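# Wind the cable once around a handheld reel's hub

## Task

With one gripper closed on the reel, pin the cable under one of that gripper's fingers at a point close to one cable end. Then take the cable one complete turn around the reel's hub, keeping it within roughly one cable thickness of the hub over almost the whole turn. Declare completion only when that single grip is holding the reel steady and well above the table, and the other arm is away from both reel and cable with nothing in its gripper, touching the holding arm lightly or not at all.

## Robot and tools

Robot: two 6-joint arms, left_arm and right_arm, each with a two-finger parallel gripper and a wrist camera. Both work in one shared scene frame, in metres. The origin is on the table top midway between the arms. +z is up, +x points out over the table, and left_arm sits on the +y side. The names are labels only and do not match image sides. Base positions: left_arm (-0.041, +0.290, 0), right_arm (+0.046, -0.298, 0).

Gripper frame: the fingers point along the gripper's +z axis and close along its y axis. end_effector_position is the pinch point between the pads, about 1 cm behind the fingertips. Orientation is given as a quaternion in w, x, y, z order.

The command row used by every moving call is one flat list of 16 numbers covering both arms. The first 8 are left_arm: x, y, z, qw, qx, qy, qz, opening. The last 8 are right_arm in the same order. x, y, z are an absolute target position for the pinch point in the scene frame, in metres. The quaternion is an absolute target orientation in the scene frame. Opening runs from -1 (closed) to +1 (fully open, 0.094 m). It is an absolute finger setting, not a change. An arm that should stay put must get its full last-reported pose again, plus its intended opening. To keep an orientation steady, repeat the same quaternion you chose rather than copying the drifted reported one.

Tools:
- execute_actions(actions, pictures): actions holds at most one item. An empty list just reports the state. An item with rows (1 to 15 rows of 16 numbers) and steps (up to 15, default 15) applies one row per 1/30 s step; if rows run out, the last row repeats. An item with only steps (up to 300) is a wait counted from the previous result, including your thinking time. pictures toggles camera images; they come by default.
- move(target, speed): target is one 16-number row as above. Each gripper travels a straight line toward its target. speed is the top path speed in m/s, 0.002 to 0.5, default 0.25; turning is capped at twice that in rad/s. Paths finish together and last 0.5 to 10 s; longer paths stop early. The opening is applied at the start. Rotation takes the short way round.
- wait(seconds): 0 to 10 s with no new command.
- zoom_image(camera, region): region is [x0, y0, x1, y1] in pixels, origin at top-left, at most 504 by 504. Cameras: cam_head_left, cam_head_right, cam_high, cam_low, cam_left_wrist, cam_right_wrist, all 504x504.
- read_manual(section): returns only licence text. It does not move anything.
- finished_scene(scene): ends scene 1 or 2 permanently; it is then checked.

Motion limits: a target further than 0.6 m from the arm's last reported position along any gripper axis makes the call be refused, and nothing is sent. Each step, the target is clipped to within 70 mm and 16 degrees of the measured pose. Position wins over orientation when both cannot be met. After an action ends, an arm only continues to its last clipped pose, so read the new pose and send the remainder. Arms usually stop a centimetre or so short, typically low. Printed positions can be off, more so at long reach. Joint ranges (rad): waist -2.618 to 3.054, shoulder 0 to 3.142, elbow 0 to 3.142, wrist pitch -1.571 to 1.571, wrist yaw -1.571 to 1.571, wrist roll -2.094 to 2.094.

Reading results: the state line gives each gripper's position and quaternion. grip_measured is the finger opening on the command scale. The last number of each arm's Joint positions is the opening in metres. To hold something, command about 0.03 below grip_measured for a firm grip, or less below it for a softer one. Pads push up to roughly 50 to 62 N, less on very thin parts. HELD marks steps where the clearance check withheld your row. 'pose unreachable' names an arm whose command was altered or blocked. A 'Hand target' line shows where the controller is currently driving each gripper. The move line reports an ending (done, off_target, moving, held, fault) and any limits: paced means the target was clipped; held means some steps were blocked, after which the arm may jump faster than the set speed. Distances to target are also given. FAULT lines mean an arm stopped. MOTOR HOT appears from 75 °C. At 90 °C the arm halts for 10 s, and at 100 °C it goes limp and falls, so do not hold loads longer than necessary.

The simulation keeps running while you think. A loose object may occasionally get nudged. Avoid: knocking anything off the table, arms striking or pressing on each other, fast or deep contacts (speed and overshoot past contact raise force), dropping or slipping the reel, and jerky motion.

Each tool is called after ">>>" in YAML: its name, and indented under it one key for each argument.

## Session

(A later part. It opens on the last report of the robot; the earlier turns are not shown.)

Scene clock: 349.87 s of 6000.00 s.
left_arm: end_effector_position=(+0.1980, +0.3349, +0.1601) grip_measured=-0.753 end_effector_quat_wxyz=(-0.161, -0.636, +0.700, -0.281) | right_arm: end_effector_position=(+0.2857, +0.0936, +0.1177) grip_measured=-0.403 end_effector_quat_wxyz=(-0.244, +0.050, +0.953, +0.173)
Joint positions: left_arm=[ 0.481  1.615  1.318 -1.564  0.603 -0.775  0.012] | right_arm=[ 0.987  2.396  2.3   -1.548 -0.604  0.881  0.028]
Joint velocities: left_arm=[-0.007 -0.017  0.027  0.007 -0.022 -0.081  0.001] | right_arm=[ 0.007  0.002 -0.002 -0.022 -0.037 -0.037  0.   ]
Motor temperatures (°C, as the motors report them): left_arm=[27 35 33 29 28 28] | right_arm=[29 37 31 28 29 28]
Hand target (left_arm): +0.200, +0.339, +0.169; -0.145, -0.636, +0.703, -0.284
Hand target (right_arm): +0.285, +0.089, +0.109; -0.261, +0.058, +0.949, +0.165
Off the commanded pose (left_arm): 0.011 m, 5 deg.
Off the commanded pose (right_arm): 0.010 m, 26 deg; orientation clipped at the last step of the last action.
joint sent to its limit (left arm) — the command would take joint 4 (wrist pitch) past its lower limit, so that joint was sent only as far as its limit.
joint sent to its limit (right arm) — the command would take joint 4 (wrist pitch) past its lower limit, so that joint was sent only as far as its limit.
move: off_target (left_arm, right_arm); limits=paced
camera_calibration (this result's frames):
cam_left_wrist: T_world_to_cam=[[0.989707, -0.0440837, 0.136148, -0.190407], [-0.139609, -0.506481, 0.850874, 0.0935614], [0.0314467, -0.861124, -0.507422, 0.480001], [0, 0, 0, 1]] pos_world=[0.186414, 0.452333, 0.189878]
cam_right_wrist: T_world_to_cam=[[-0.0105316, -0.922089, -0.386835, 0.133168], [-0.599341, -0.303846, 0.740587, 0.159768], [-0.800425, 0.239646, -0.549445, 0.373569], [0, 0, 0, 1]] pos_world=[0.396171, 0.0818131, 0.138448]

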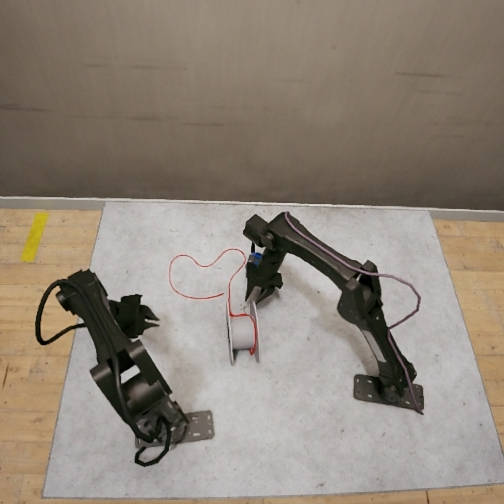

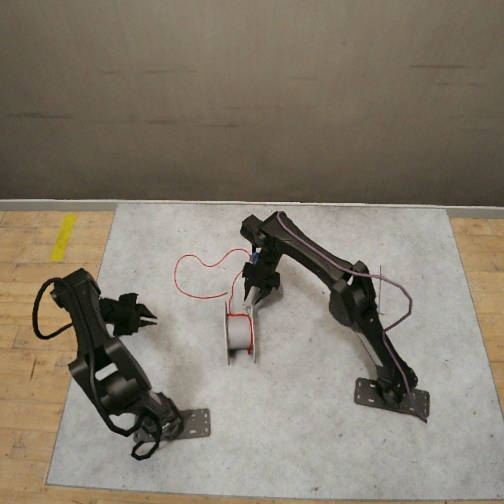

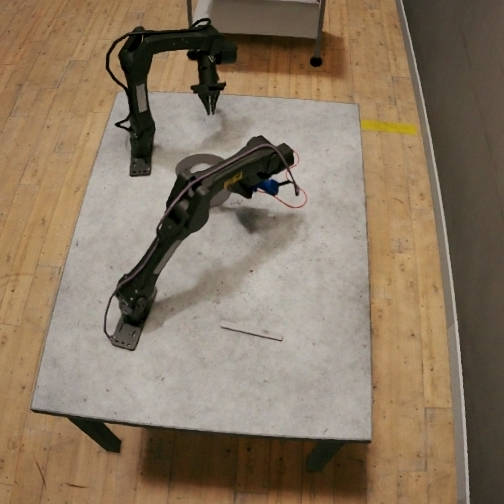

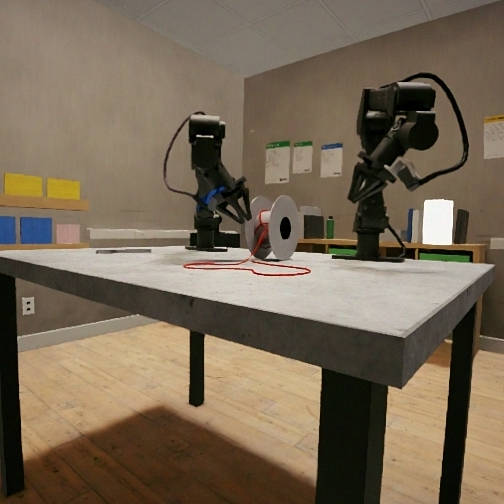

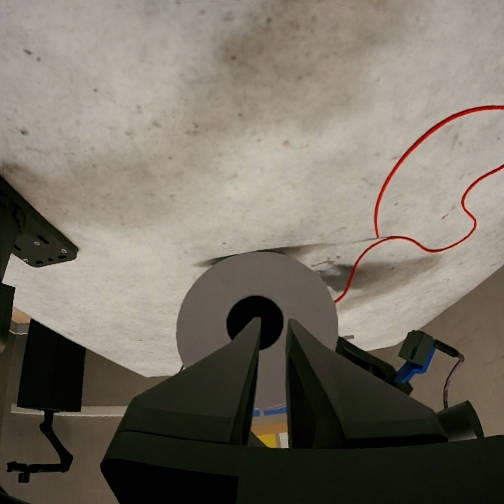

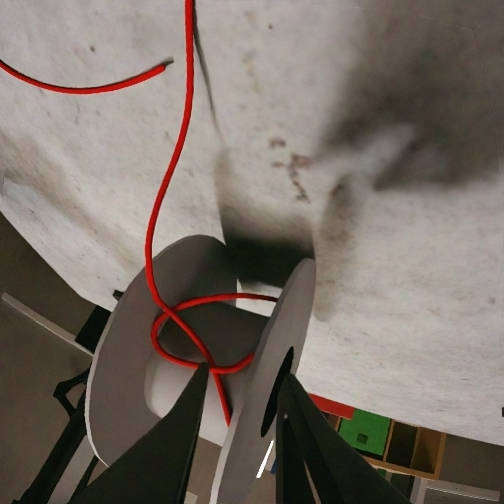

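>>> move:
  target: [0.2,0.34,0.17,-0.16,-0.64,0.70,-0.28,-0.75,0.285,0.09,0.07,-0.28,0,0.96,0,-0.3]
  speed: 0.1

>>> move:
  target: [0.2,0.34,0.17,-0.16,-0.64,0.70,-0.28,-0.75,0.25,0.09,0.07,-0.25,0,0.97,0,-0.3]
  speed: 0.04

>>> zoom_image:
  camera: "cam_low"
  region: [210,170,320,280]

Scene clock: 356.73 s of 6000.00 s.
left_arm: end_effector_position=(+0.1977, +0.3352, +0.1598) grip_measured=-0.753 end_effector_quat_wxyz=(-0.163, -0.640, +0.697, -0.279) | right_arm: end_effector_position=(+0.2861, +0.0880, +0.0716) grip_measured=-0.303 end_effector_quat_wxyz=(-0.220, +0.038, +0.970, +0.098)
Joint positions: left_arm=[ 0.481  1.615  1.318 -1.564  0.6   -0.786  0.012] | right_arm=[ 1.024  2.484  2.318 -1.55  -0.467  0.878  0.033]
Joint velocities: left_arm=[-0.002 -0.002 -0.012 -0.081 -0.037  0.022  0.   ] | right_arm=[-0.007 -0.002 -0.017 -0.022 -0.081 -0.051 -0.   ]
Motor temperatures (°C, as the motors report them): left_arm=[27 35 33 29 28 28] | right_arm=[29 37 31 28 29 28]
Hand target (left_arm): +0.200, +0.339, +0.169; +0.147, +0.643, -0.697, +0.281
Hand target (right_arm): +0.285, +0.090, +0.070; -0.216, +0.028, +0.971, +0.093
Off the commanded pose (left_arm): 0.012 m, 0 deg.
Off the commanded pose (right_arm): 0.003 m, 14 deg.
joint sent to its limit (left arm) — the command would take joint 4 (wrist pitch) past its lower limit, so that joint was sent only as far as its limit.
joint sent to its limit (right arm) — the command would take joint 4 (wrist pitch) past its lower limit, so that joint was sent only as far as its limit.
move: off_target (left_arm, right_arm)
camera_calibration (this result's frames):
cam_left_wrist: T_world_to_cam=[[0.991119, -0.0364124, 0.127892, -0.191558], [-0.128552, -0.508339, 0.851508, 0.0922625], [0.0340071, -0.860387, -0.508506, 0.479555], [0, 0, 0, 1]] pos_world=[0.185409, 0.452528, 0.189793]
cam_right_wrist: T_world_to_cam=[[0.0573563, -0.966955, -0.24841, 0.084786], [-0.622723, -0.229134, 0.74814, 0.191989], [-0.780337, 0.11178, -0.615288, 0.360148], [0, 0, 0, 1]] pos_world=[0.39573, 0.085718, 0.0990222]

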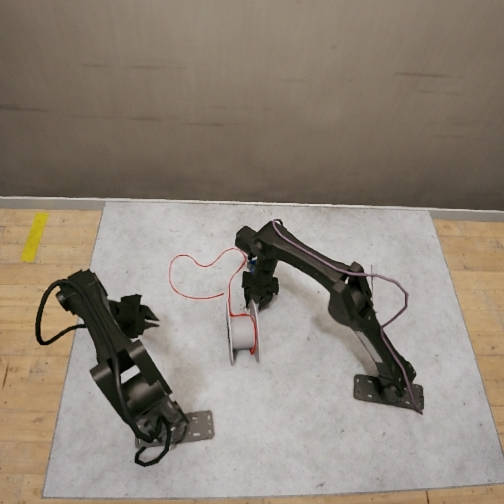

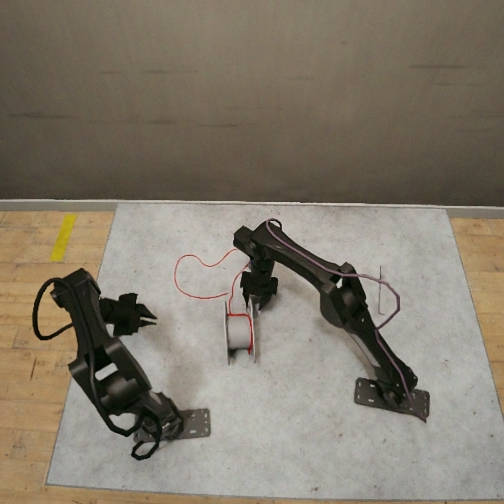

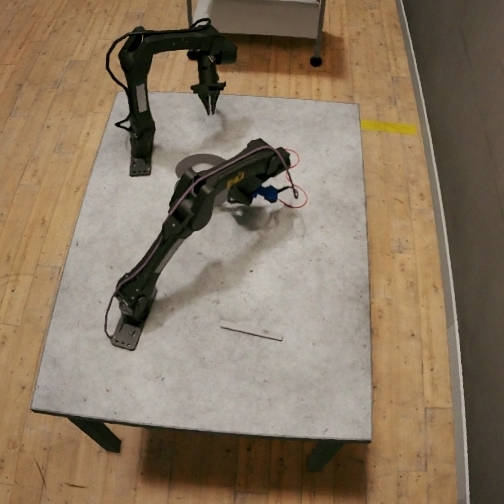

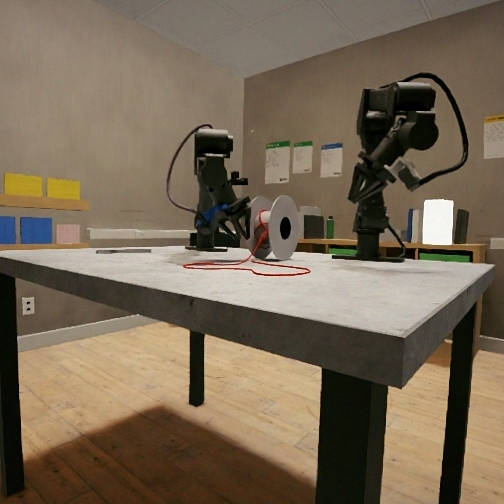

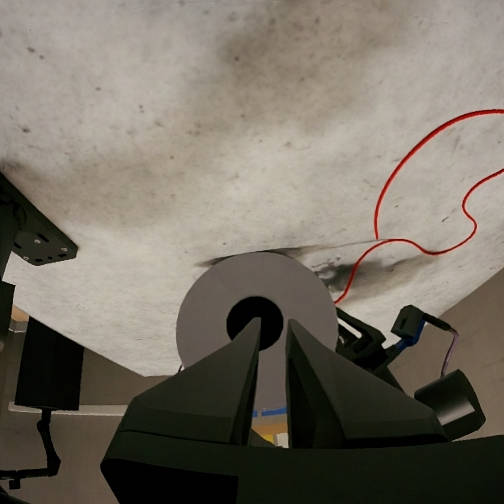

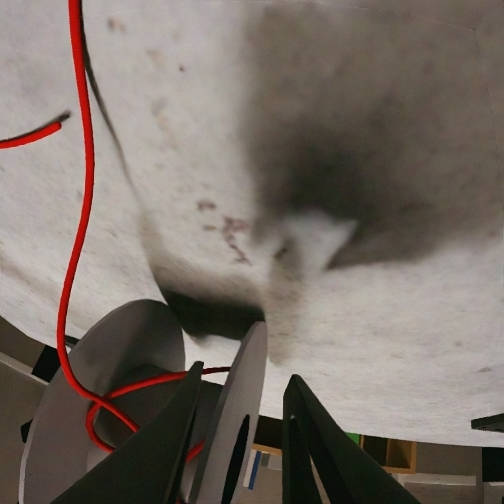

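Scene clock: 359.70 s of 6000.00 s.
left_arm: end_effector_position=(+0.1977, +0.3352, +0.1598) grip_measured=-0.753 end_effector_quat_wxyz=(-0.163, -0.640, +0.697, -0.279) | right_arm: end_effector_position=(+0.2546, +0.0933, +0.0654) grip_measured=-0.303 end_effector_quat_wxyz=(-0.219, +0.015, +0.974, +0.061)
Joint positions: left_arm=[ 0.481  1.615  1.318 -1.564  0.6   -0.786  0.012] | right_arm=[ 1.102  2.467  2.27  -1.55  -0.426  0.904  0.033]
Joint velocities: left_arm=[ 0.002 -0.012 -0.002 -0.051 -0.022 -0.051  0.   ] | right_arm=[ 0.007 -0.002  0.002 -0.007  0.051 -0.037 -0.001]
Motor temperatures (°C, as the motors report them): left_arm=[27 35 33 29 28 28] | right_arm=[29 37 31 28 29 28]
Hand target (left_arm): +0.200, +0.339, +0.169; +0.147, +0.643, -0.697, +0.281
Hand target (right_arm): +0.250, +0.090, +0.069; -0.217, +0.013, +0.975, +0.053
Off the commanded pose (left_arm): 0.012 m, 0 deg.
Off the commanded pose (right_arm): 0.007 m, 8 deg.
joint sent to its limit (left arm) — the command would take joint 4 (wrist pitch) past its lower limit, so that joint was sent only as far as its limit.
joint sent to its limit (right arm) — the command would take joint 4 (wrist pitch) past its lower limit, so that joint was sent only as far as its limit.
move: off_target (left_arm, right_arm)
camera_calibration (this result's frames):
cam_left_wrist: T_world_to_cam=[[0.991119, -0.0364124, 0.127892, -0.191558], [-0.128552, -0.508339, 0.851508, 0.0922625], [0.0340071, -0.860387, -0.508506, 0.479555], [0, 0, 0, 1]] pos_world=[0.185409, 0.452528, 0.189793]
cam_right_wrist: T_world_to_cam=[[0.11732, -0.975049, -0.188454, 0.0717496], [-0.613466, -0.220384, 0.758347, 0.174378], [-0.780958, 0.0266409, -0.624016, 0.339842], [0, 0, 0, 1]] pos_world=[0.36396, 0.0993358, 0.0933493]

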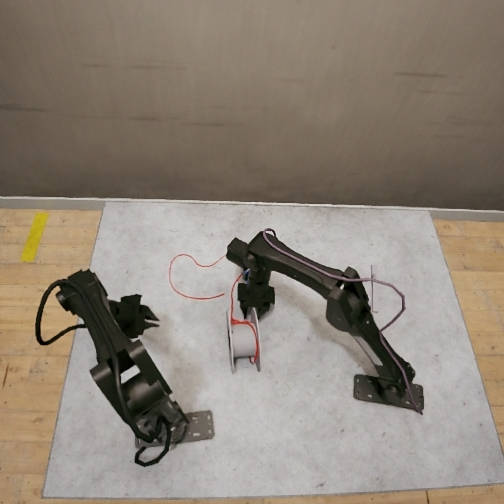

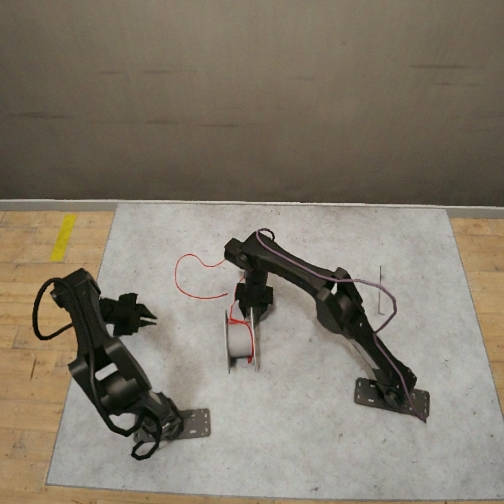

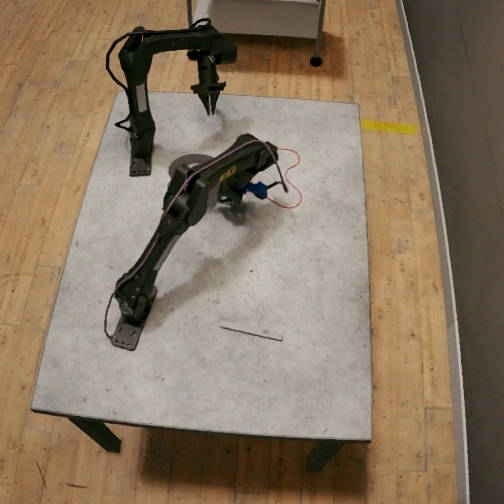

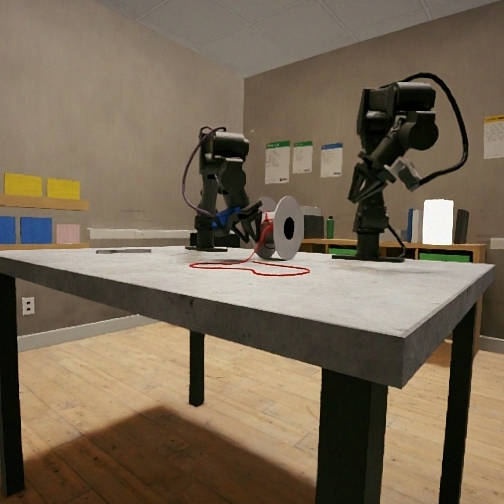

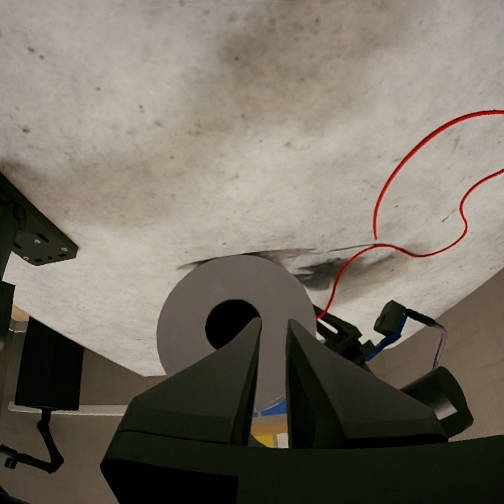

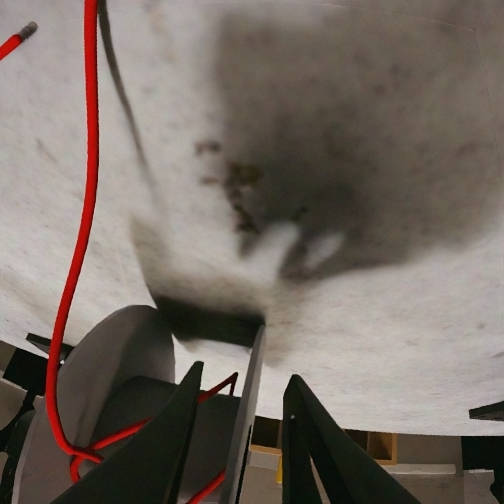

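Region (210, 170, 320, 280) of cam_low's 504x504 image, scaled by 4.582, with more detail than that image has.

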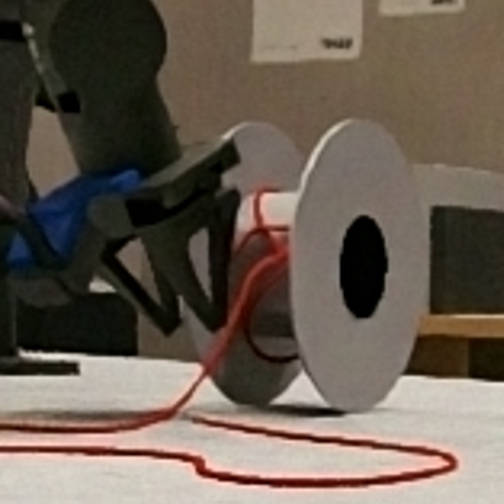

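>>> move:
  target: [0.2,0.34,0.17,-0.16,-0.64,0.70,-0.28,-0.75,0.25,0.1,0.16,-0.12,0,0.99,0,-0.3]
  speed: 0.08

>>> zoom_image:
  camera: "cam_low"
  region: [230,180,320,270]

>>> zoom_image:
  camera: "cam_head_left"
  region: [200,290,290,380]

Scene clock: 365.13 s of 6000.00 s.
left_arm: end_effector_position=(+0.1977, +0.3352, +0.1598) grip_measured=-0.753 end_effector_quat_wxyz=(-0.163, -0.640, +0.697, -0.279) | right_arm: end_effector_position=(+0.2492, +0.0981, +0.1514) grip_measured=-0.303 end_effector_quat_wxyz=(-0.085, +0.015, +0.992, +0.089)
Joint positions: left_arm=[ 0.481  1.615  1.318 -1.564  0.6   -0.786  0.012] | right_arm=[ 1.19   2.25   2.292 -1.551 -0.238  1.038  0.033]
Joint velocities: left_arm=[-0.007 -0.022 -0.017  0.022 -0.007 -0.066  0.   ] | right_arm=[-0.022  0.007  0.012  0.007  0.037  0.081  0.   ]
Motor temperatures (°C, as the motors report them): left_arm=[27 35 33 29 28 28] | right_arm=[29 38 31 28 29 28]
Hand target (left_arm): +0.200, +0.339, +0.169; +0.147, +0.643, -0.697, +0.281
Hand target (right_arm): +0.249, +0.099, +0.161; -0.072, +0.012, +0.993, +0.093
Off the commanded pose (left_arm): 0.012 m, 0 deg.
Off the commanded pose (right_arm): 0.009 m, 11 deg.
joint sent to its limit (left arm) — the command would take joint 4 (wrist pitch) past its lower limit, so that joint was sent only as far as its limit.
joint sent to its limit (right arm) — the command would take joint 4 (wrist pitch) past its lower limit, so that joint was sent only as far as its limit.
move: off_target (left_arm, right_arm)
camera_calibration (this result's frames):
cam_left_wrist: T_world_to_cam=[[0.99116, -0.0361069, 0.127668, -0.191632], [-0.128205, -0.508336, 0.851562, 0.0921839], [0.0341508, -0.860402, -0.508471, 0.479526], [0, 0, 0, 1]] pos_world=[0.18538, 0.452526, 0.18979]
cam_right_wrist: T_world_to_cam=[[0.143097, -0.969529, -0.198838, 0.0878873], [-0.798929, -0.231738, 0.554986, 0.184996], [-0.584154, 0.0794408, -0.807746, 0.36273], [0, 0, 0, 1]] pos_world=[0.347112, 0.0992644, 0.207799]

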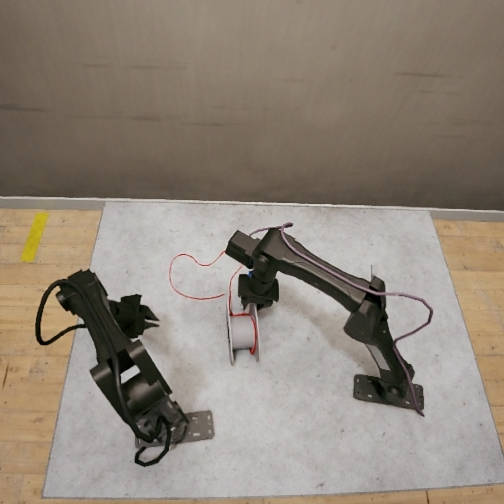

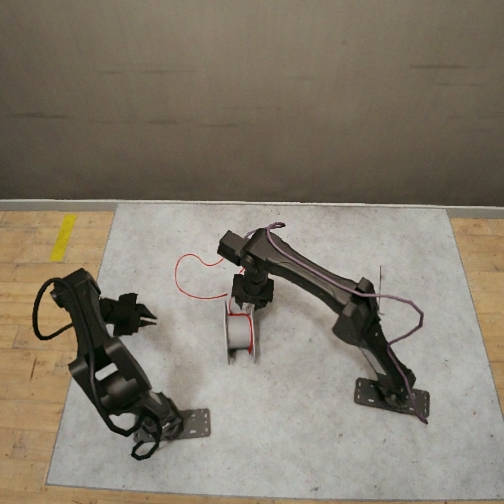

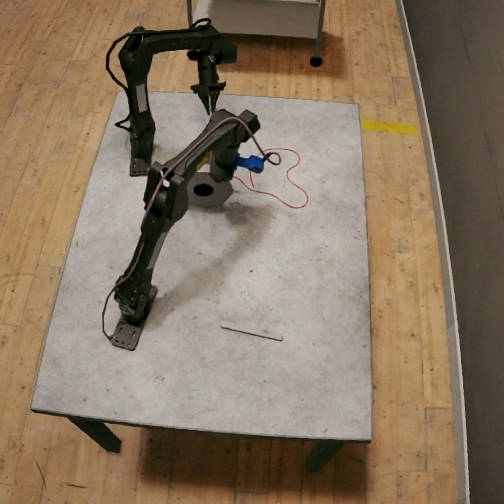

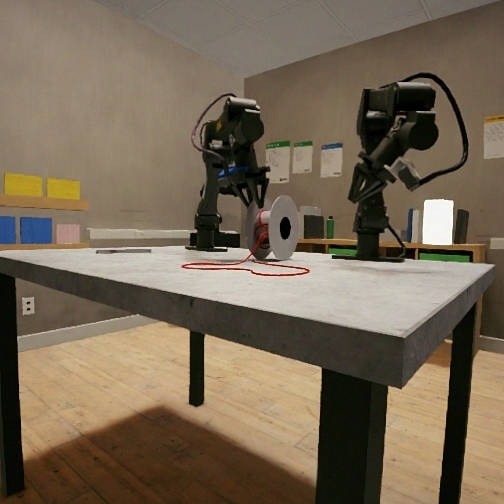

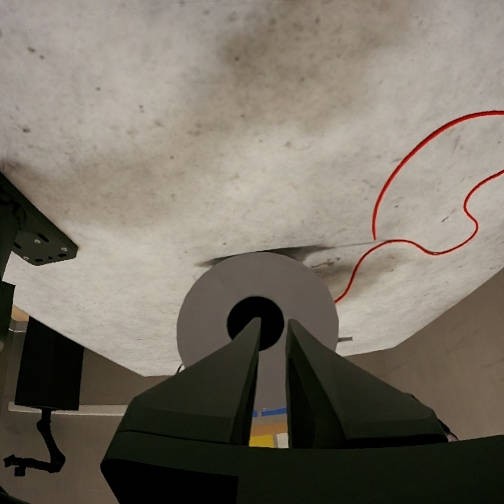

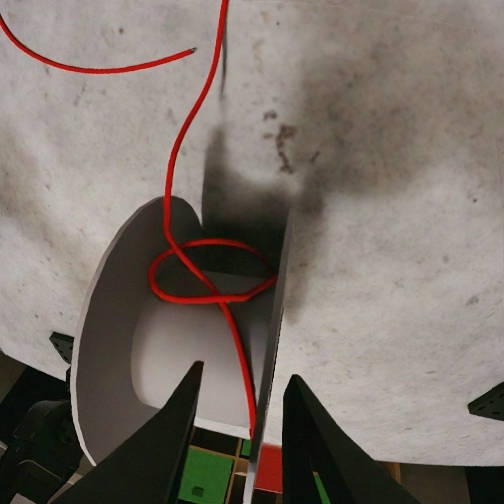

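Region (230, 180, 320, 270) of cam_low's 504x504 image, scaled by 5.600, with more detail than that image has.

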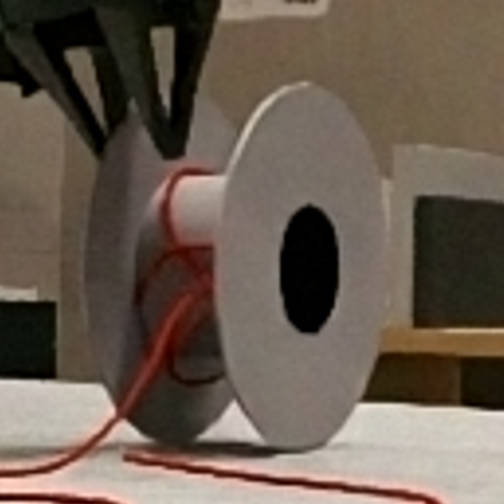

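Region (200, 290, 290, 380) of cam_head_left's 504x504 image, scaled by 5.600, with more detail than that image has.

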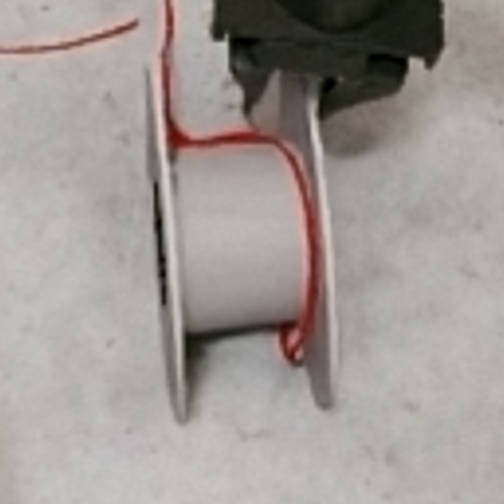

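>>> move:
  target: [0.2,0.34,0.17,-0.16,-0.64,0.70,-0.28,-0.75,0.262,0.097,0.09,-0.25,0,0.97,0,-0.3]
  speed: 0.05

>>> zoom_image:
  camera: "cam_low"
  region: [210,170,320,280]

>>> zoom_image:
  camera: "cam_head_left"
  region: [200,280,290,370]

Scene clock: 375.00 s of 6000.00 s.
left_arm: end_effector_position=(+0.1977, +0.3352, +0.1598) grip_measured=-0.753 end_effector_quat_wxyz=(-0.163, -0.640, +0.697, -0.279) | right_arm: end_effector_position=(+0.2598, +0.0972, +0.0915) grip_measured=-0.303 end_effector_quat_wxyz=(-0.190, +0.019, +0.978, +0.081)
Joint positions: left_arm=[ 0.481  1.615  1.318 -1.564  0.599 -0.786  0.012] | right_arm=[ 1.106  2.413  2.292 -1.551 -0.404  0.936  0.033]
Joint velocities: left_arm=[ 0.002 -0.012 -0.012 -0.022 -0.022 -0.051 -0.   ] | right_arm=[-0.012 -0.002 -0.002 -0.022 -0.066  0.037  0.   ]
Motor temperatures (°C, as the motors report them): left_arm=[27 35 33 29 28 28] | right_arm=[29 38 31 28 29 28]
Hand target (left_arm): +0.200, +0.340, +0.169; +0.147, +0.643, -0.697, +0.281
Hand target (right_arm): +0.262, +0.097, +0.089; -0.197, +0.021, +0.977, +0.082
Off the commanded pose (left_arm): 0.012 m, 0 deg.
Off the commanded pose (right_arm): 0.003 m, 12 deg.
joint sent to its limit (left arm) — the command would take joint 4 (wrist pitch) past its lower limit, so that joint was sent only as far as its limit.
joint sent to its limit (right arm) — the command would take joint 4 (wrist pitch) past its lower limit, so that joint was sent only as far as its limit.
move: off_target (left_arm, right_arm)
camera_calibration (this result's frames):
cam_left_wrist: T_world_to_cam=[[0.991182, -0.0362531, 0.127449, -0.191506], [-0.128082, -0.508577, 0.851437, 0.0923066], [0.0339504, -0.860253, -0.508736, 0.479575], [0, 0, 0, 1]] pos_world=[0.185358, 0.452558, 0.189791]
cam_right_wrist: T_world_to_cam=[[0.108735, -0.970496, -0.215208, 0.0841005], [-0.661746, -0.232219, 0.712858, 0.176538], [-0.741801, 0.0649008, -0.667472, 0.350176], [0, 0, 0, 1]] pos_world=[0.36744, 0.0998878, 0.125986]

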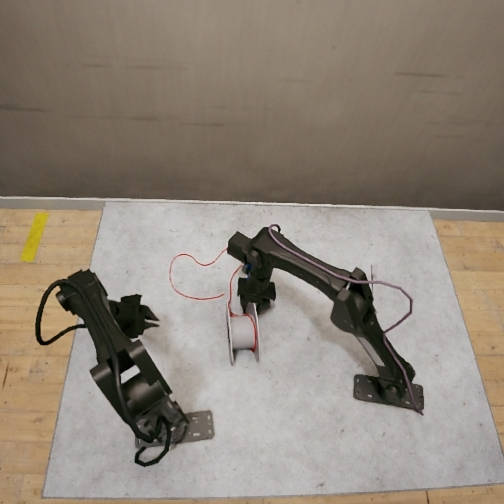

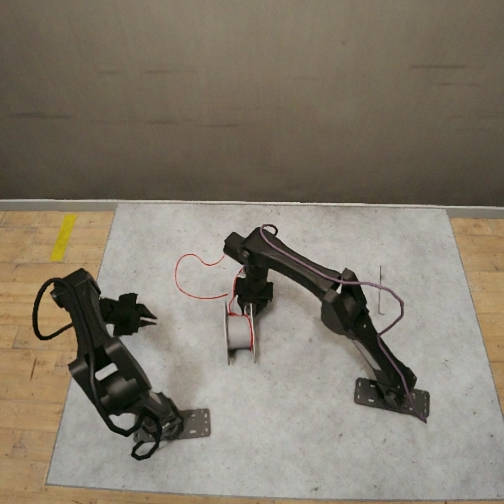

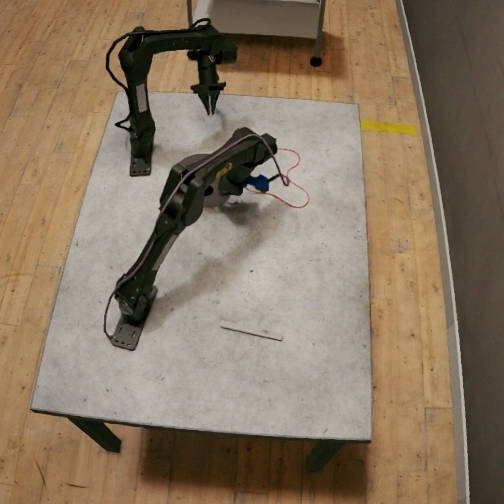

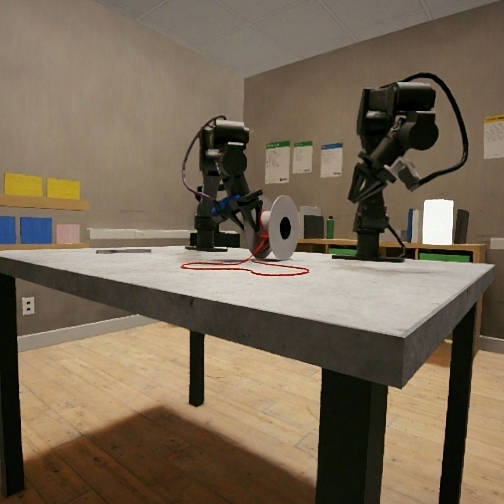

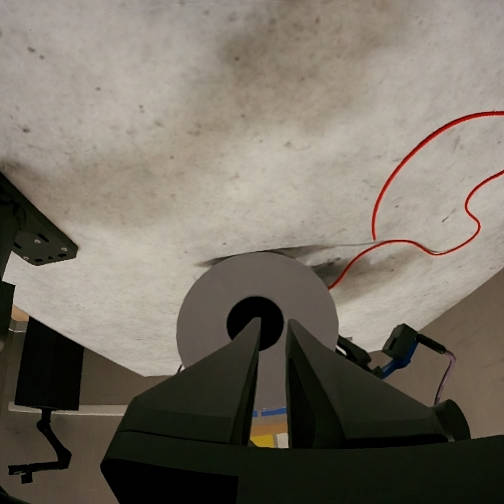

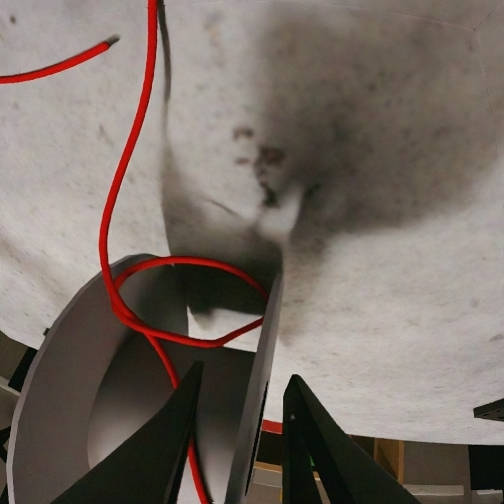

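Region (210, 170, 320, 280) of cam_low's 504x504 image, scaled by 4.582, with more detail than that image has.

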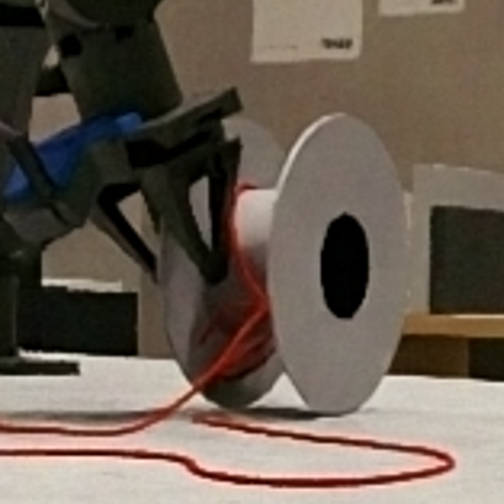

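Region (200, 280, 290, 370) of cam_head_left's 504x504 image, scaled by 5.600, with more detail than that image has.

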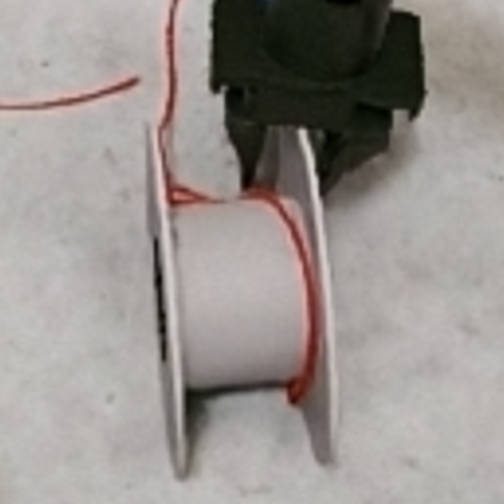

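>>> move:
  target: [0.2,0.34,0.17,-0.16,-0.64,0.70,-0.28,-0.75,0.29,0.097,0.075,-0.3,0,0.95,0,-0.3]
  speed: 0.06

>>> move:
  target: [0.2,0.34,0.17,-0.16,-0.64,0.70,-0.28,-0.75,0.272,0.097,0.052,-0.3,0,0.95,0,-0.3]
  speed: 0.04

>>> zoom_image:
  camera: "cam_low"
  region: [210,170,320,280]

Scene clock: 383.80 s of 6000.00 s.
left_arm: end_effector_position=(+0.1977, +0.3352, +0.1598) grip_measured=-0.753 end_effector_quat_wxyz=(-0.163, -0.640, +0.697, -0.279) | right_arm: end_effector_position=(+0.2864, +0.0955, +0.0757) grip_measured=-0.303 end_effector_quat_wxyz=(-0.216, +0.035, +0.970, +0.106)
Joint positions: left_arm=[ 0.481  1.615  1.318 -1.564  0.599 -0.786  0.012] | right_arm=[ 1.033  2.494  2.354 -1.552 -0.472  0.887  0.033]
Joint velocities: left_arm=[ 0.012 -0.012  0.027 -0.051  0.007  0.007 -0.001] | right_arm=[-0.012 -0.017 -0.007 -0.066  0.007 -0.007 -0.001]
Motor temperatures (°C, as the motors report them): left_arm=[27 35 33 29 28 28] | right_arm=[29 38 31 28 29 28]
Hand target (left_arm): +0.200, +0.339, +0.169; +0.147, +0.643, -0.697, +0.281
Hand target (right_arm): +0.290, +0.097, +0.075; -0.220, +0.035, +0.968, +0.112
Off the commanded pose (left_arm): 0.012 m, 0 deg.
Off the commanded pose (right_arm): 0.004 m, 16 deg; orientation clipped at the last step of the last action.
joint sent to its limit (left arm) — the command would take joint 4 (wrist pitch) past its lower limit, so that joint was sent only as far as its limit.
joint sent to its limit (right arm) — the command would take joint 4 (wrist pitch) past its lower limit, so that joint was sent only as far as its limit.
After step 180, 0.20 s passed at rest.
move: off_target (left_arm, right_arm); limits=paced
camera_calibration (this result's frames):
cam_left_wrist: T_world_to_cam=[[0.991182, -0.0362531, 0.127449, -0.191506], [-0.128082, -0.508577, 0.851437, 0.0923066], [0.0339504, -0.860253, -0.508736, 0.479575], [0, 0, 0, 1]] pos_world=[0.185358, 0.452558, 0.189791]
cam_right_wrist: T_world_to_cam=[[0.0606778, -0.96245, -0.264589, 0.0928216], [-0.630237, -0.242498, 0.737561, 0.195033], [-0.774028, 0.122, -0.621286, 0.35975], [0, 0, 0, 1]] pos_world=[0.395741, 0.0927418, 0.104218]

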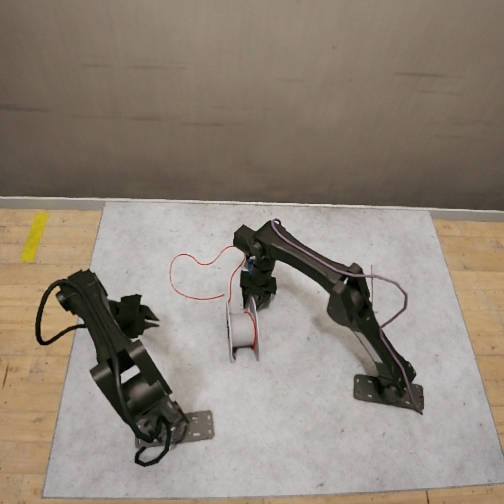

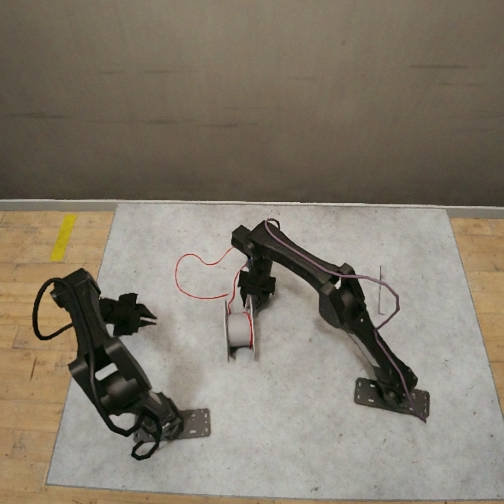

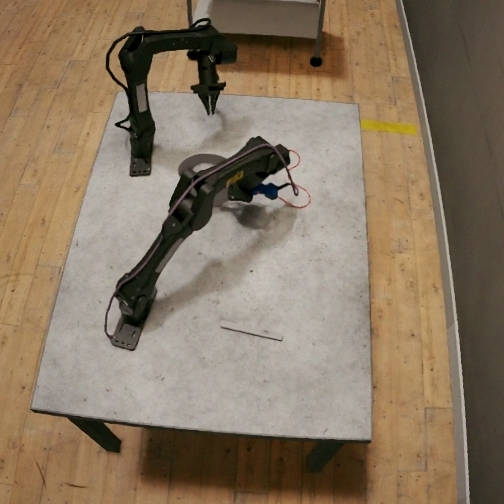

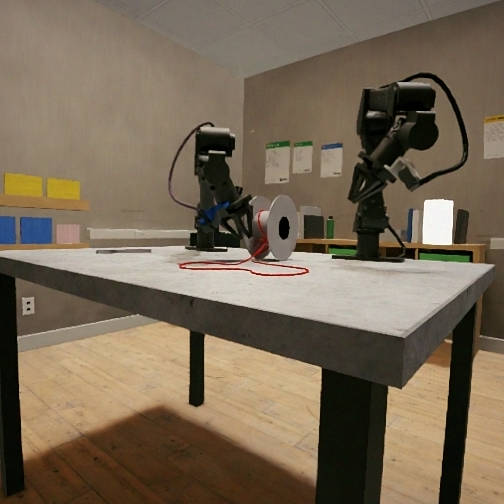

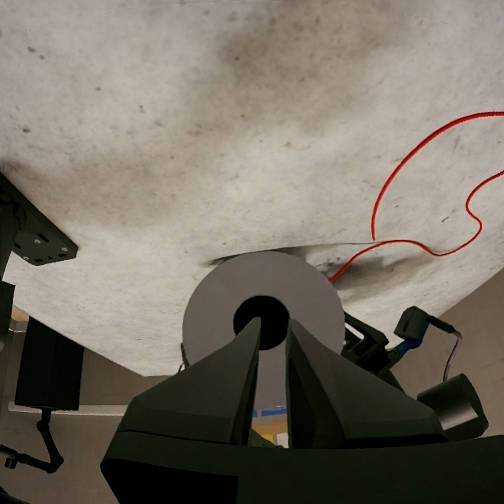

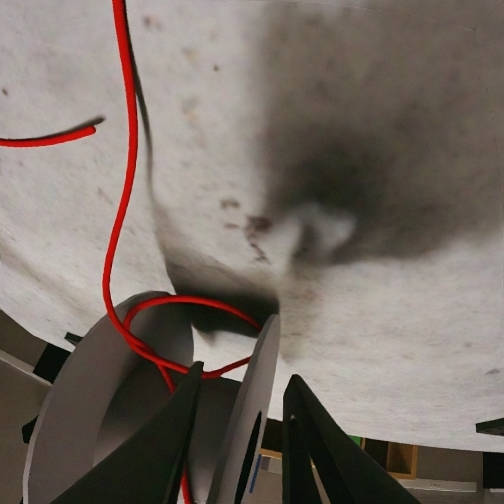

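Scene clock: 387.67 s of 6000.00 s.
left_arm: end_effector_position=(+0.1977, +0.3352, +0.1598) grip_measured=-0.753 end_effector_quat_wxyz=(-0.163, -0.640, +0.697, -0.279) | right_arm: end_effector_position=(+0.2804, +0.0973, +0.0618) grip_measured=-0.303 end_effector_quat_wxyz=(-0.227, +0.029, +0.969, +0.094)
Joint positions: left_arm=[ 0.481  1.615  1.318 -1.564  0.599 -0.786  0.012] | right_arm=[ 1.045  2.527  2.354 -1.552 -0.473  0.88   0.033]
Joint velocities: left_arm=[-0.002  0.017 -0.002  0.022 -0.022  0.051 -0.   ] | right_arm=[-0.017 -0.027  0.002 -0.051  0.007  0.037 -0.001]
Motor temperatures (°C, as the motors report them): left_arm=[27 35 33 29 28 28] | right_arm=[29 38 31 28 29 28]
Hand target (left_arm): +0.200, +0.339, +0.169; +0.147, +0.643, -0.697, +0.281
Hand target (right_arm): +0.272, +0.097, +0.052; -0.244, +0.025, +0.966, +0.083
Off the commanded pose (left_arm): 0.012 m, 0 deg.
Off the commanded pose (right_arm): 0.013 m, 14 deg.
joint sent to its limit (left arm) — the command would take joint 4 (wrist pitch) past its lower limit, so that joint was sent only as far as its limit.
joint sent to its limit (right arm) — the command would take joint 4 (wrist pitch) past its lower limit, so that joint was sent only as far as its limit.
move: off_target (left_arm, right_arm)
camera_calibration (this result's frames):
cam_left_wrist: T_world_to_cam=[[0.991182, -0.0362531, 0.127449, -0.191506], [-0.128082, -0.508577, 0.851437, 0.0923066], [0.0339504, -0.860253, -0.508736, 0.479575], [0, 0, 0, 1]] pos_world=[0.185358, 0.452558, 0.189791]
cam_right_wrist: T_world_to_cam=[[0.0730459, -0.96641, -0.246405, 0.0870785], [-0.610121, -0.238741, 0.755483, 0.194812], [-0.788934, 0.0951516, -0.607066, 0.352105], [0, 0, 0, 1]] pos_world=[0.390286, 0.0971598, 0.0880304]

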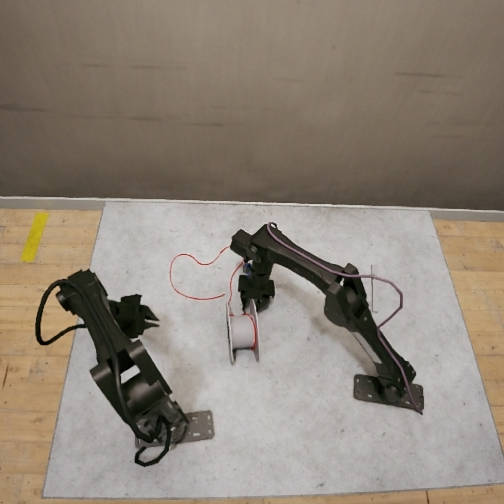

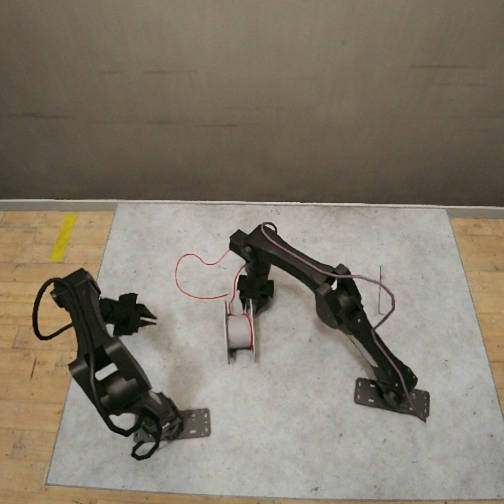

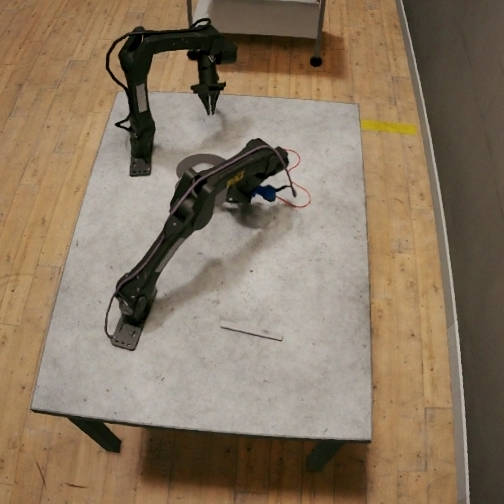

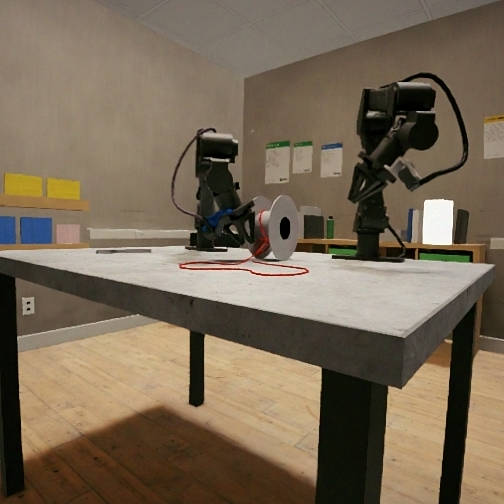

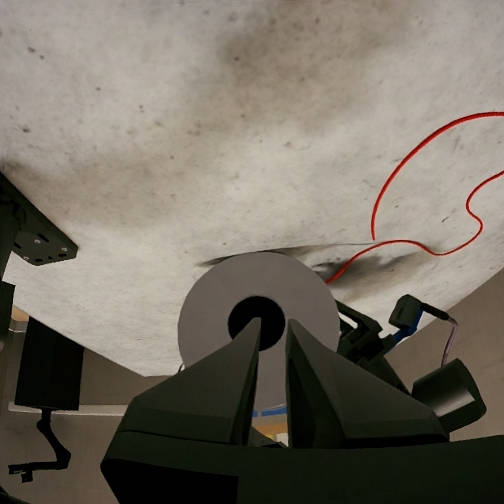

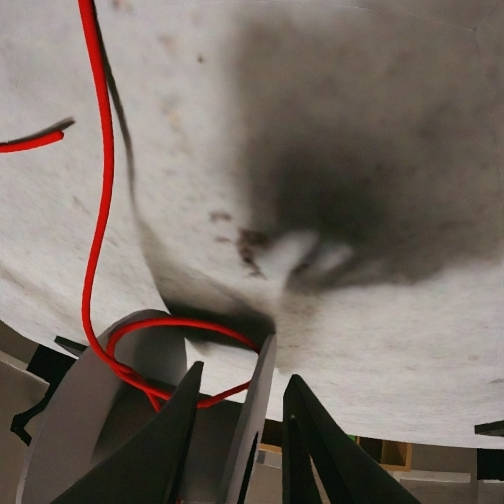

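Region (210, 170, 320, 280) of cam_low's 504x504 image, scaled by 4.582, with more detail than that image has.

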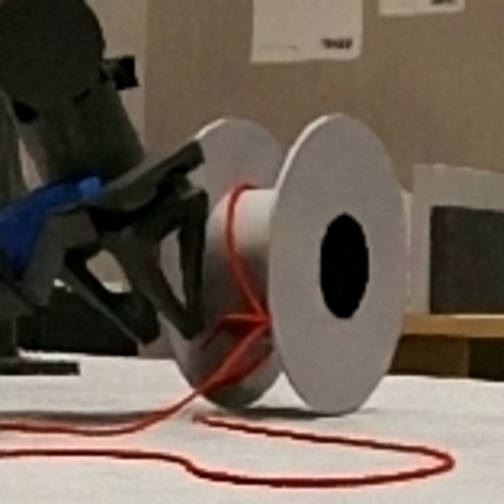

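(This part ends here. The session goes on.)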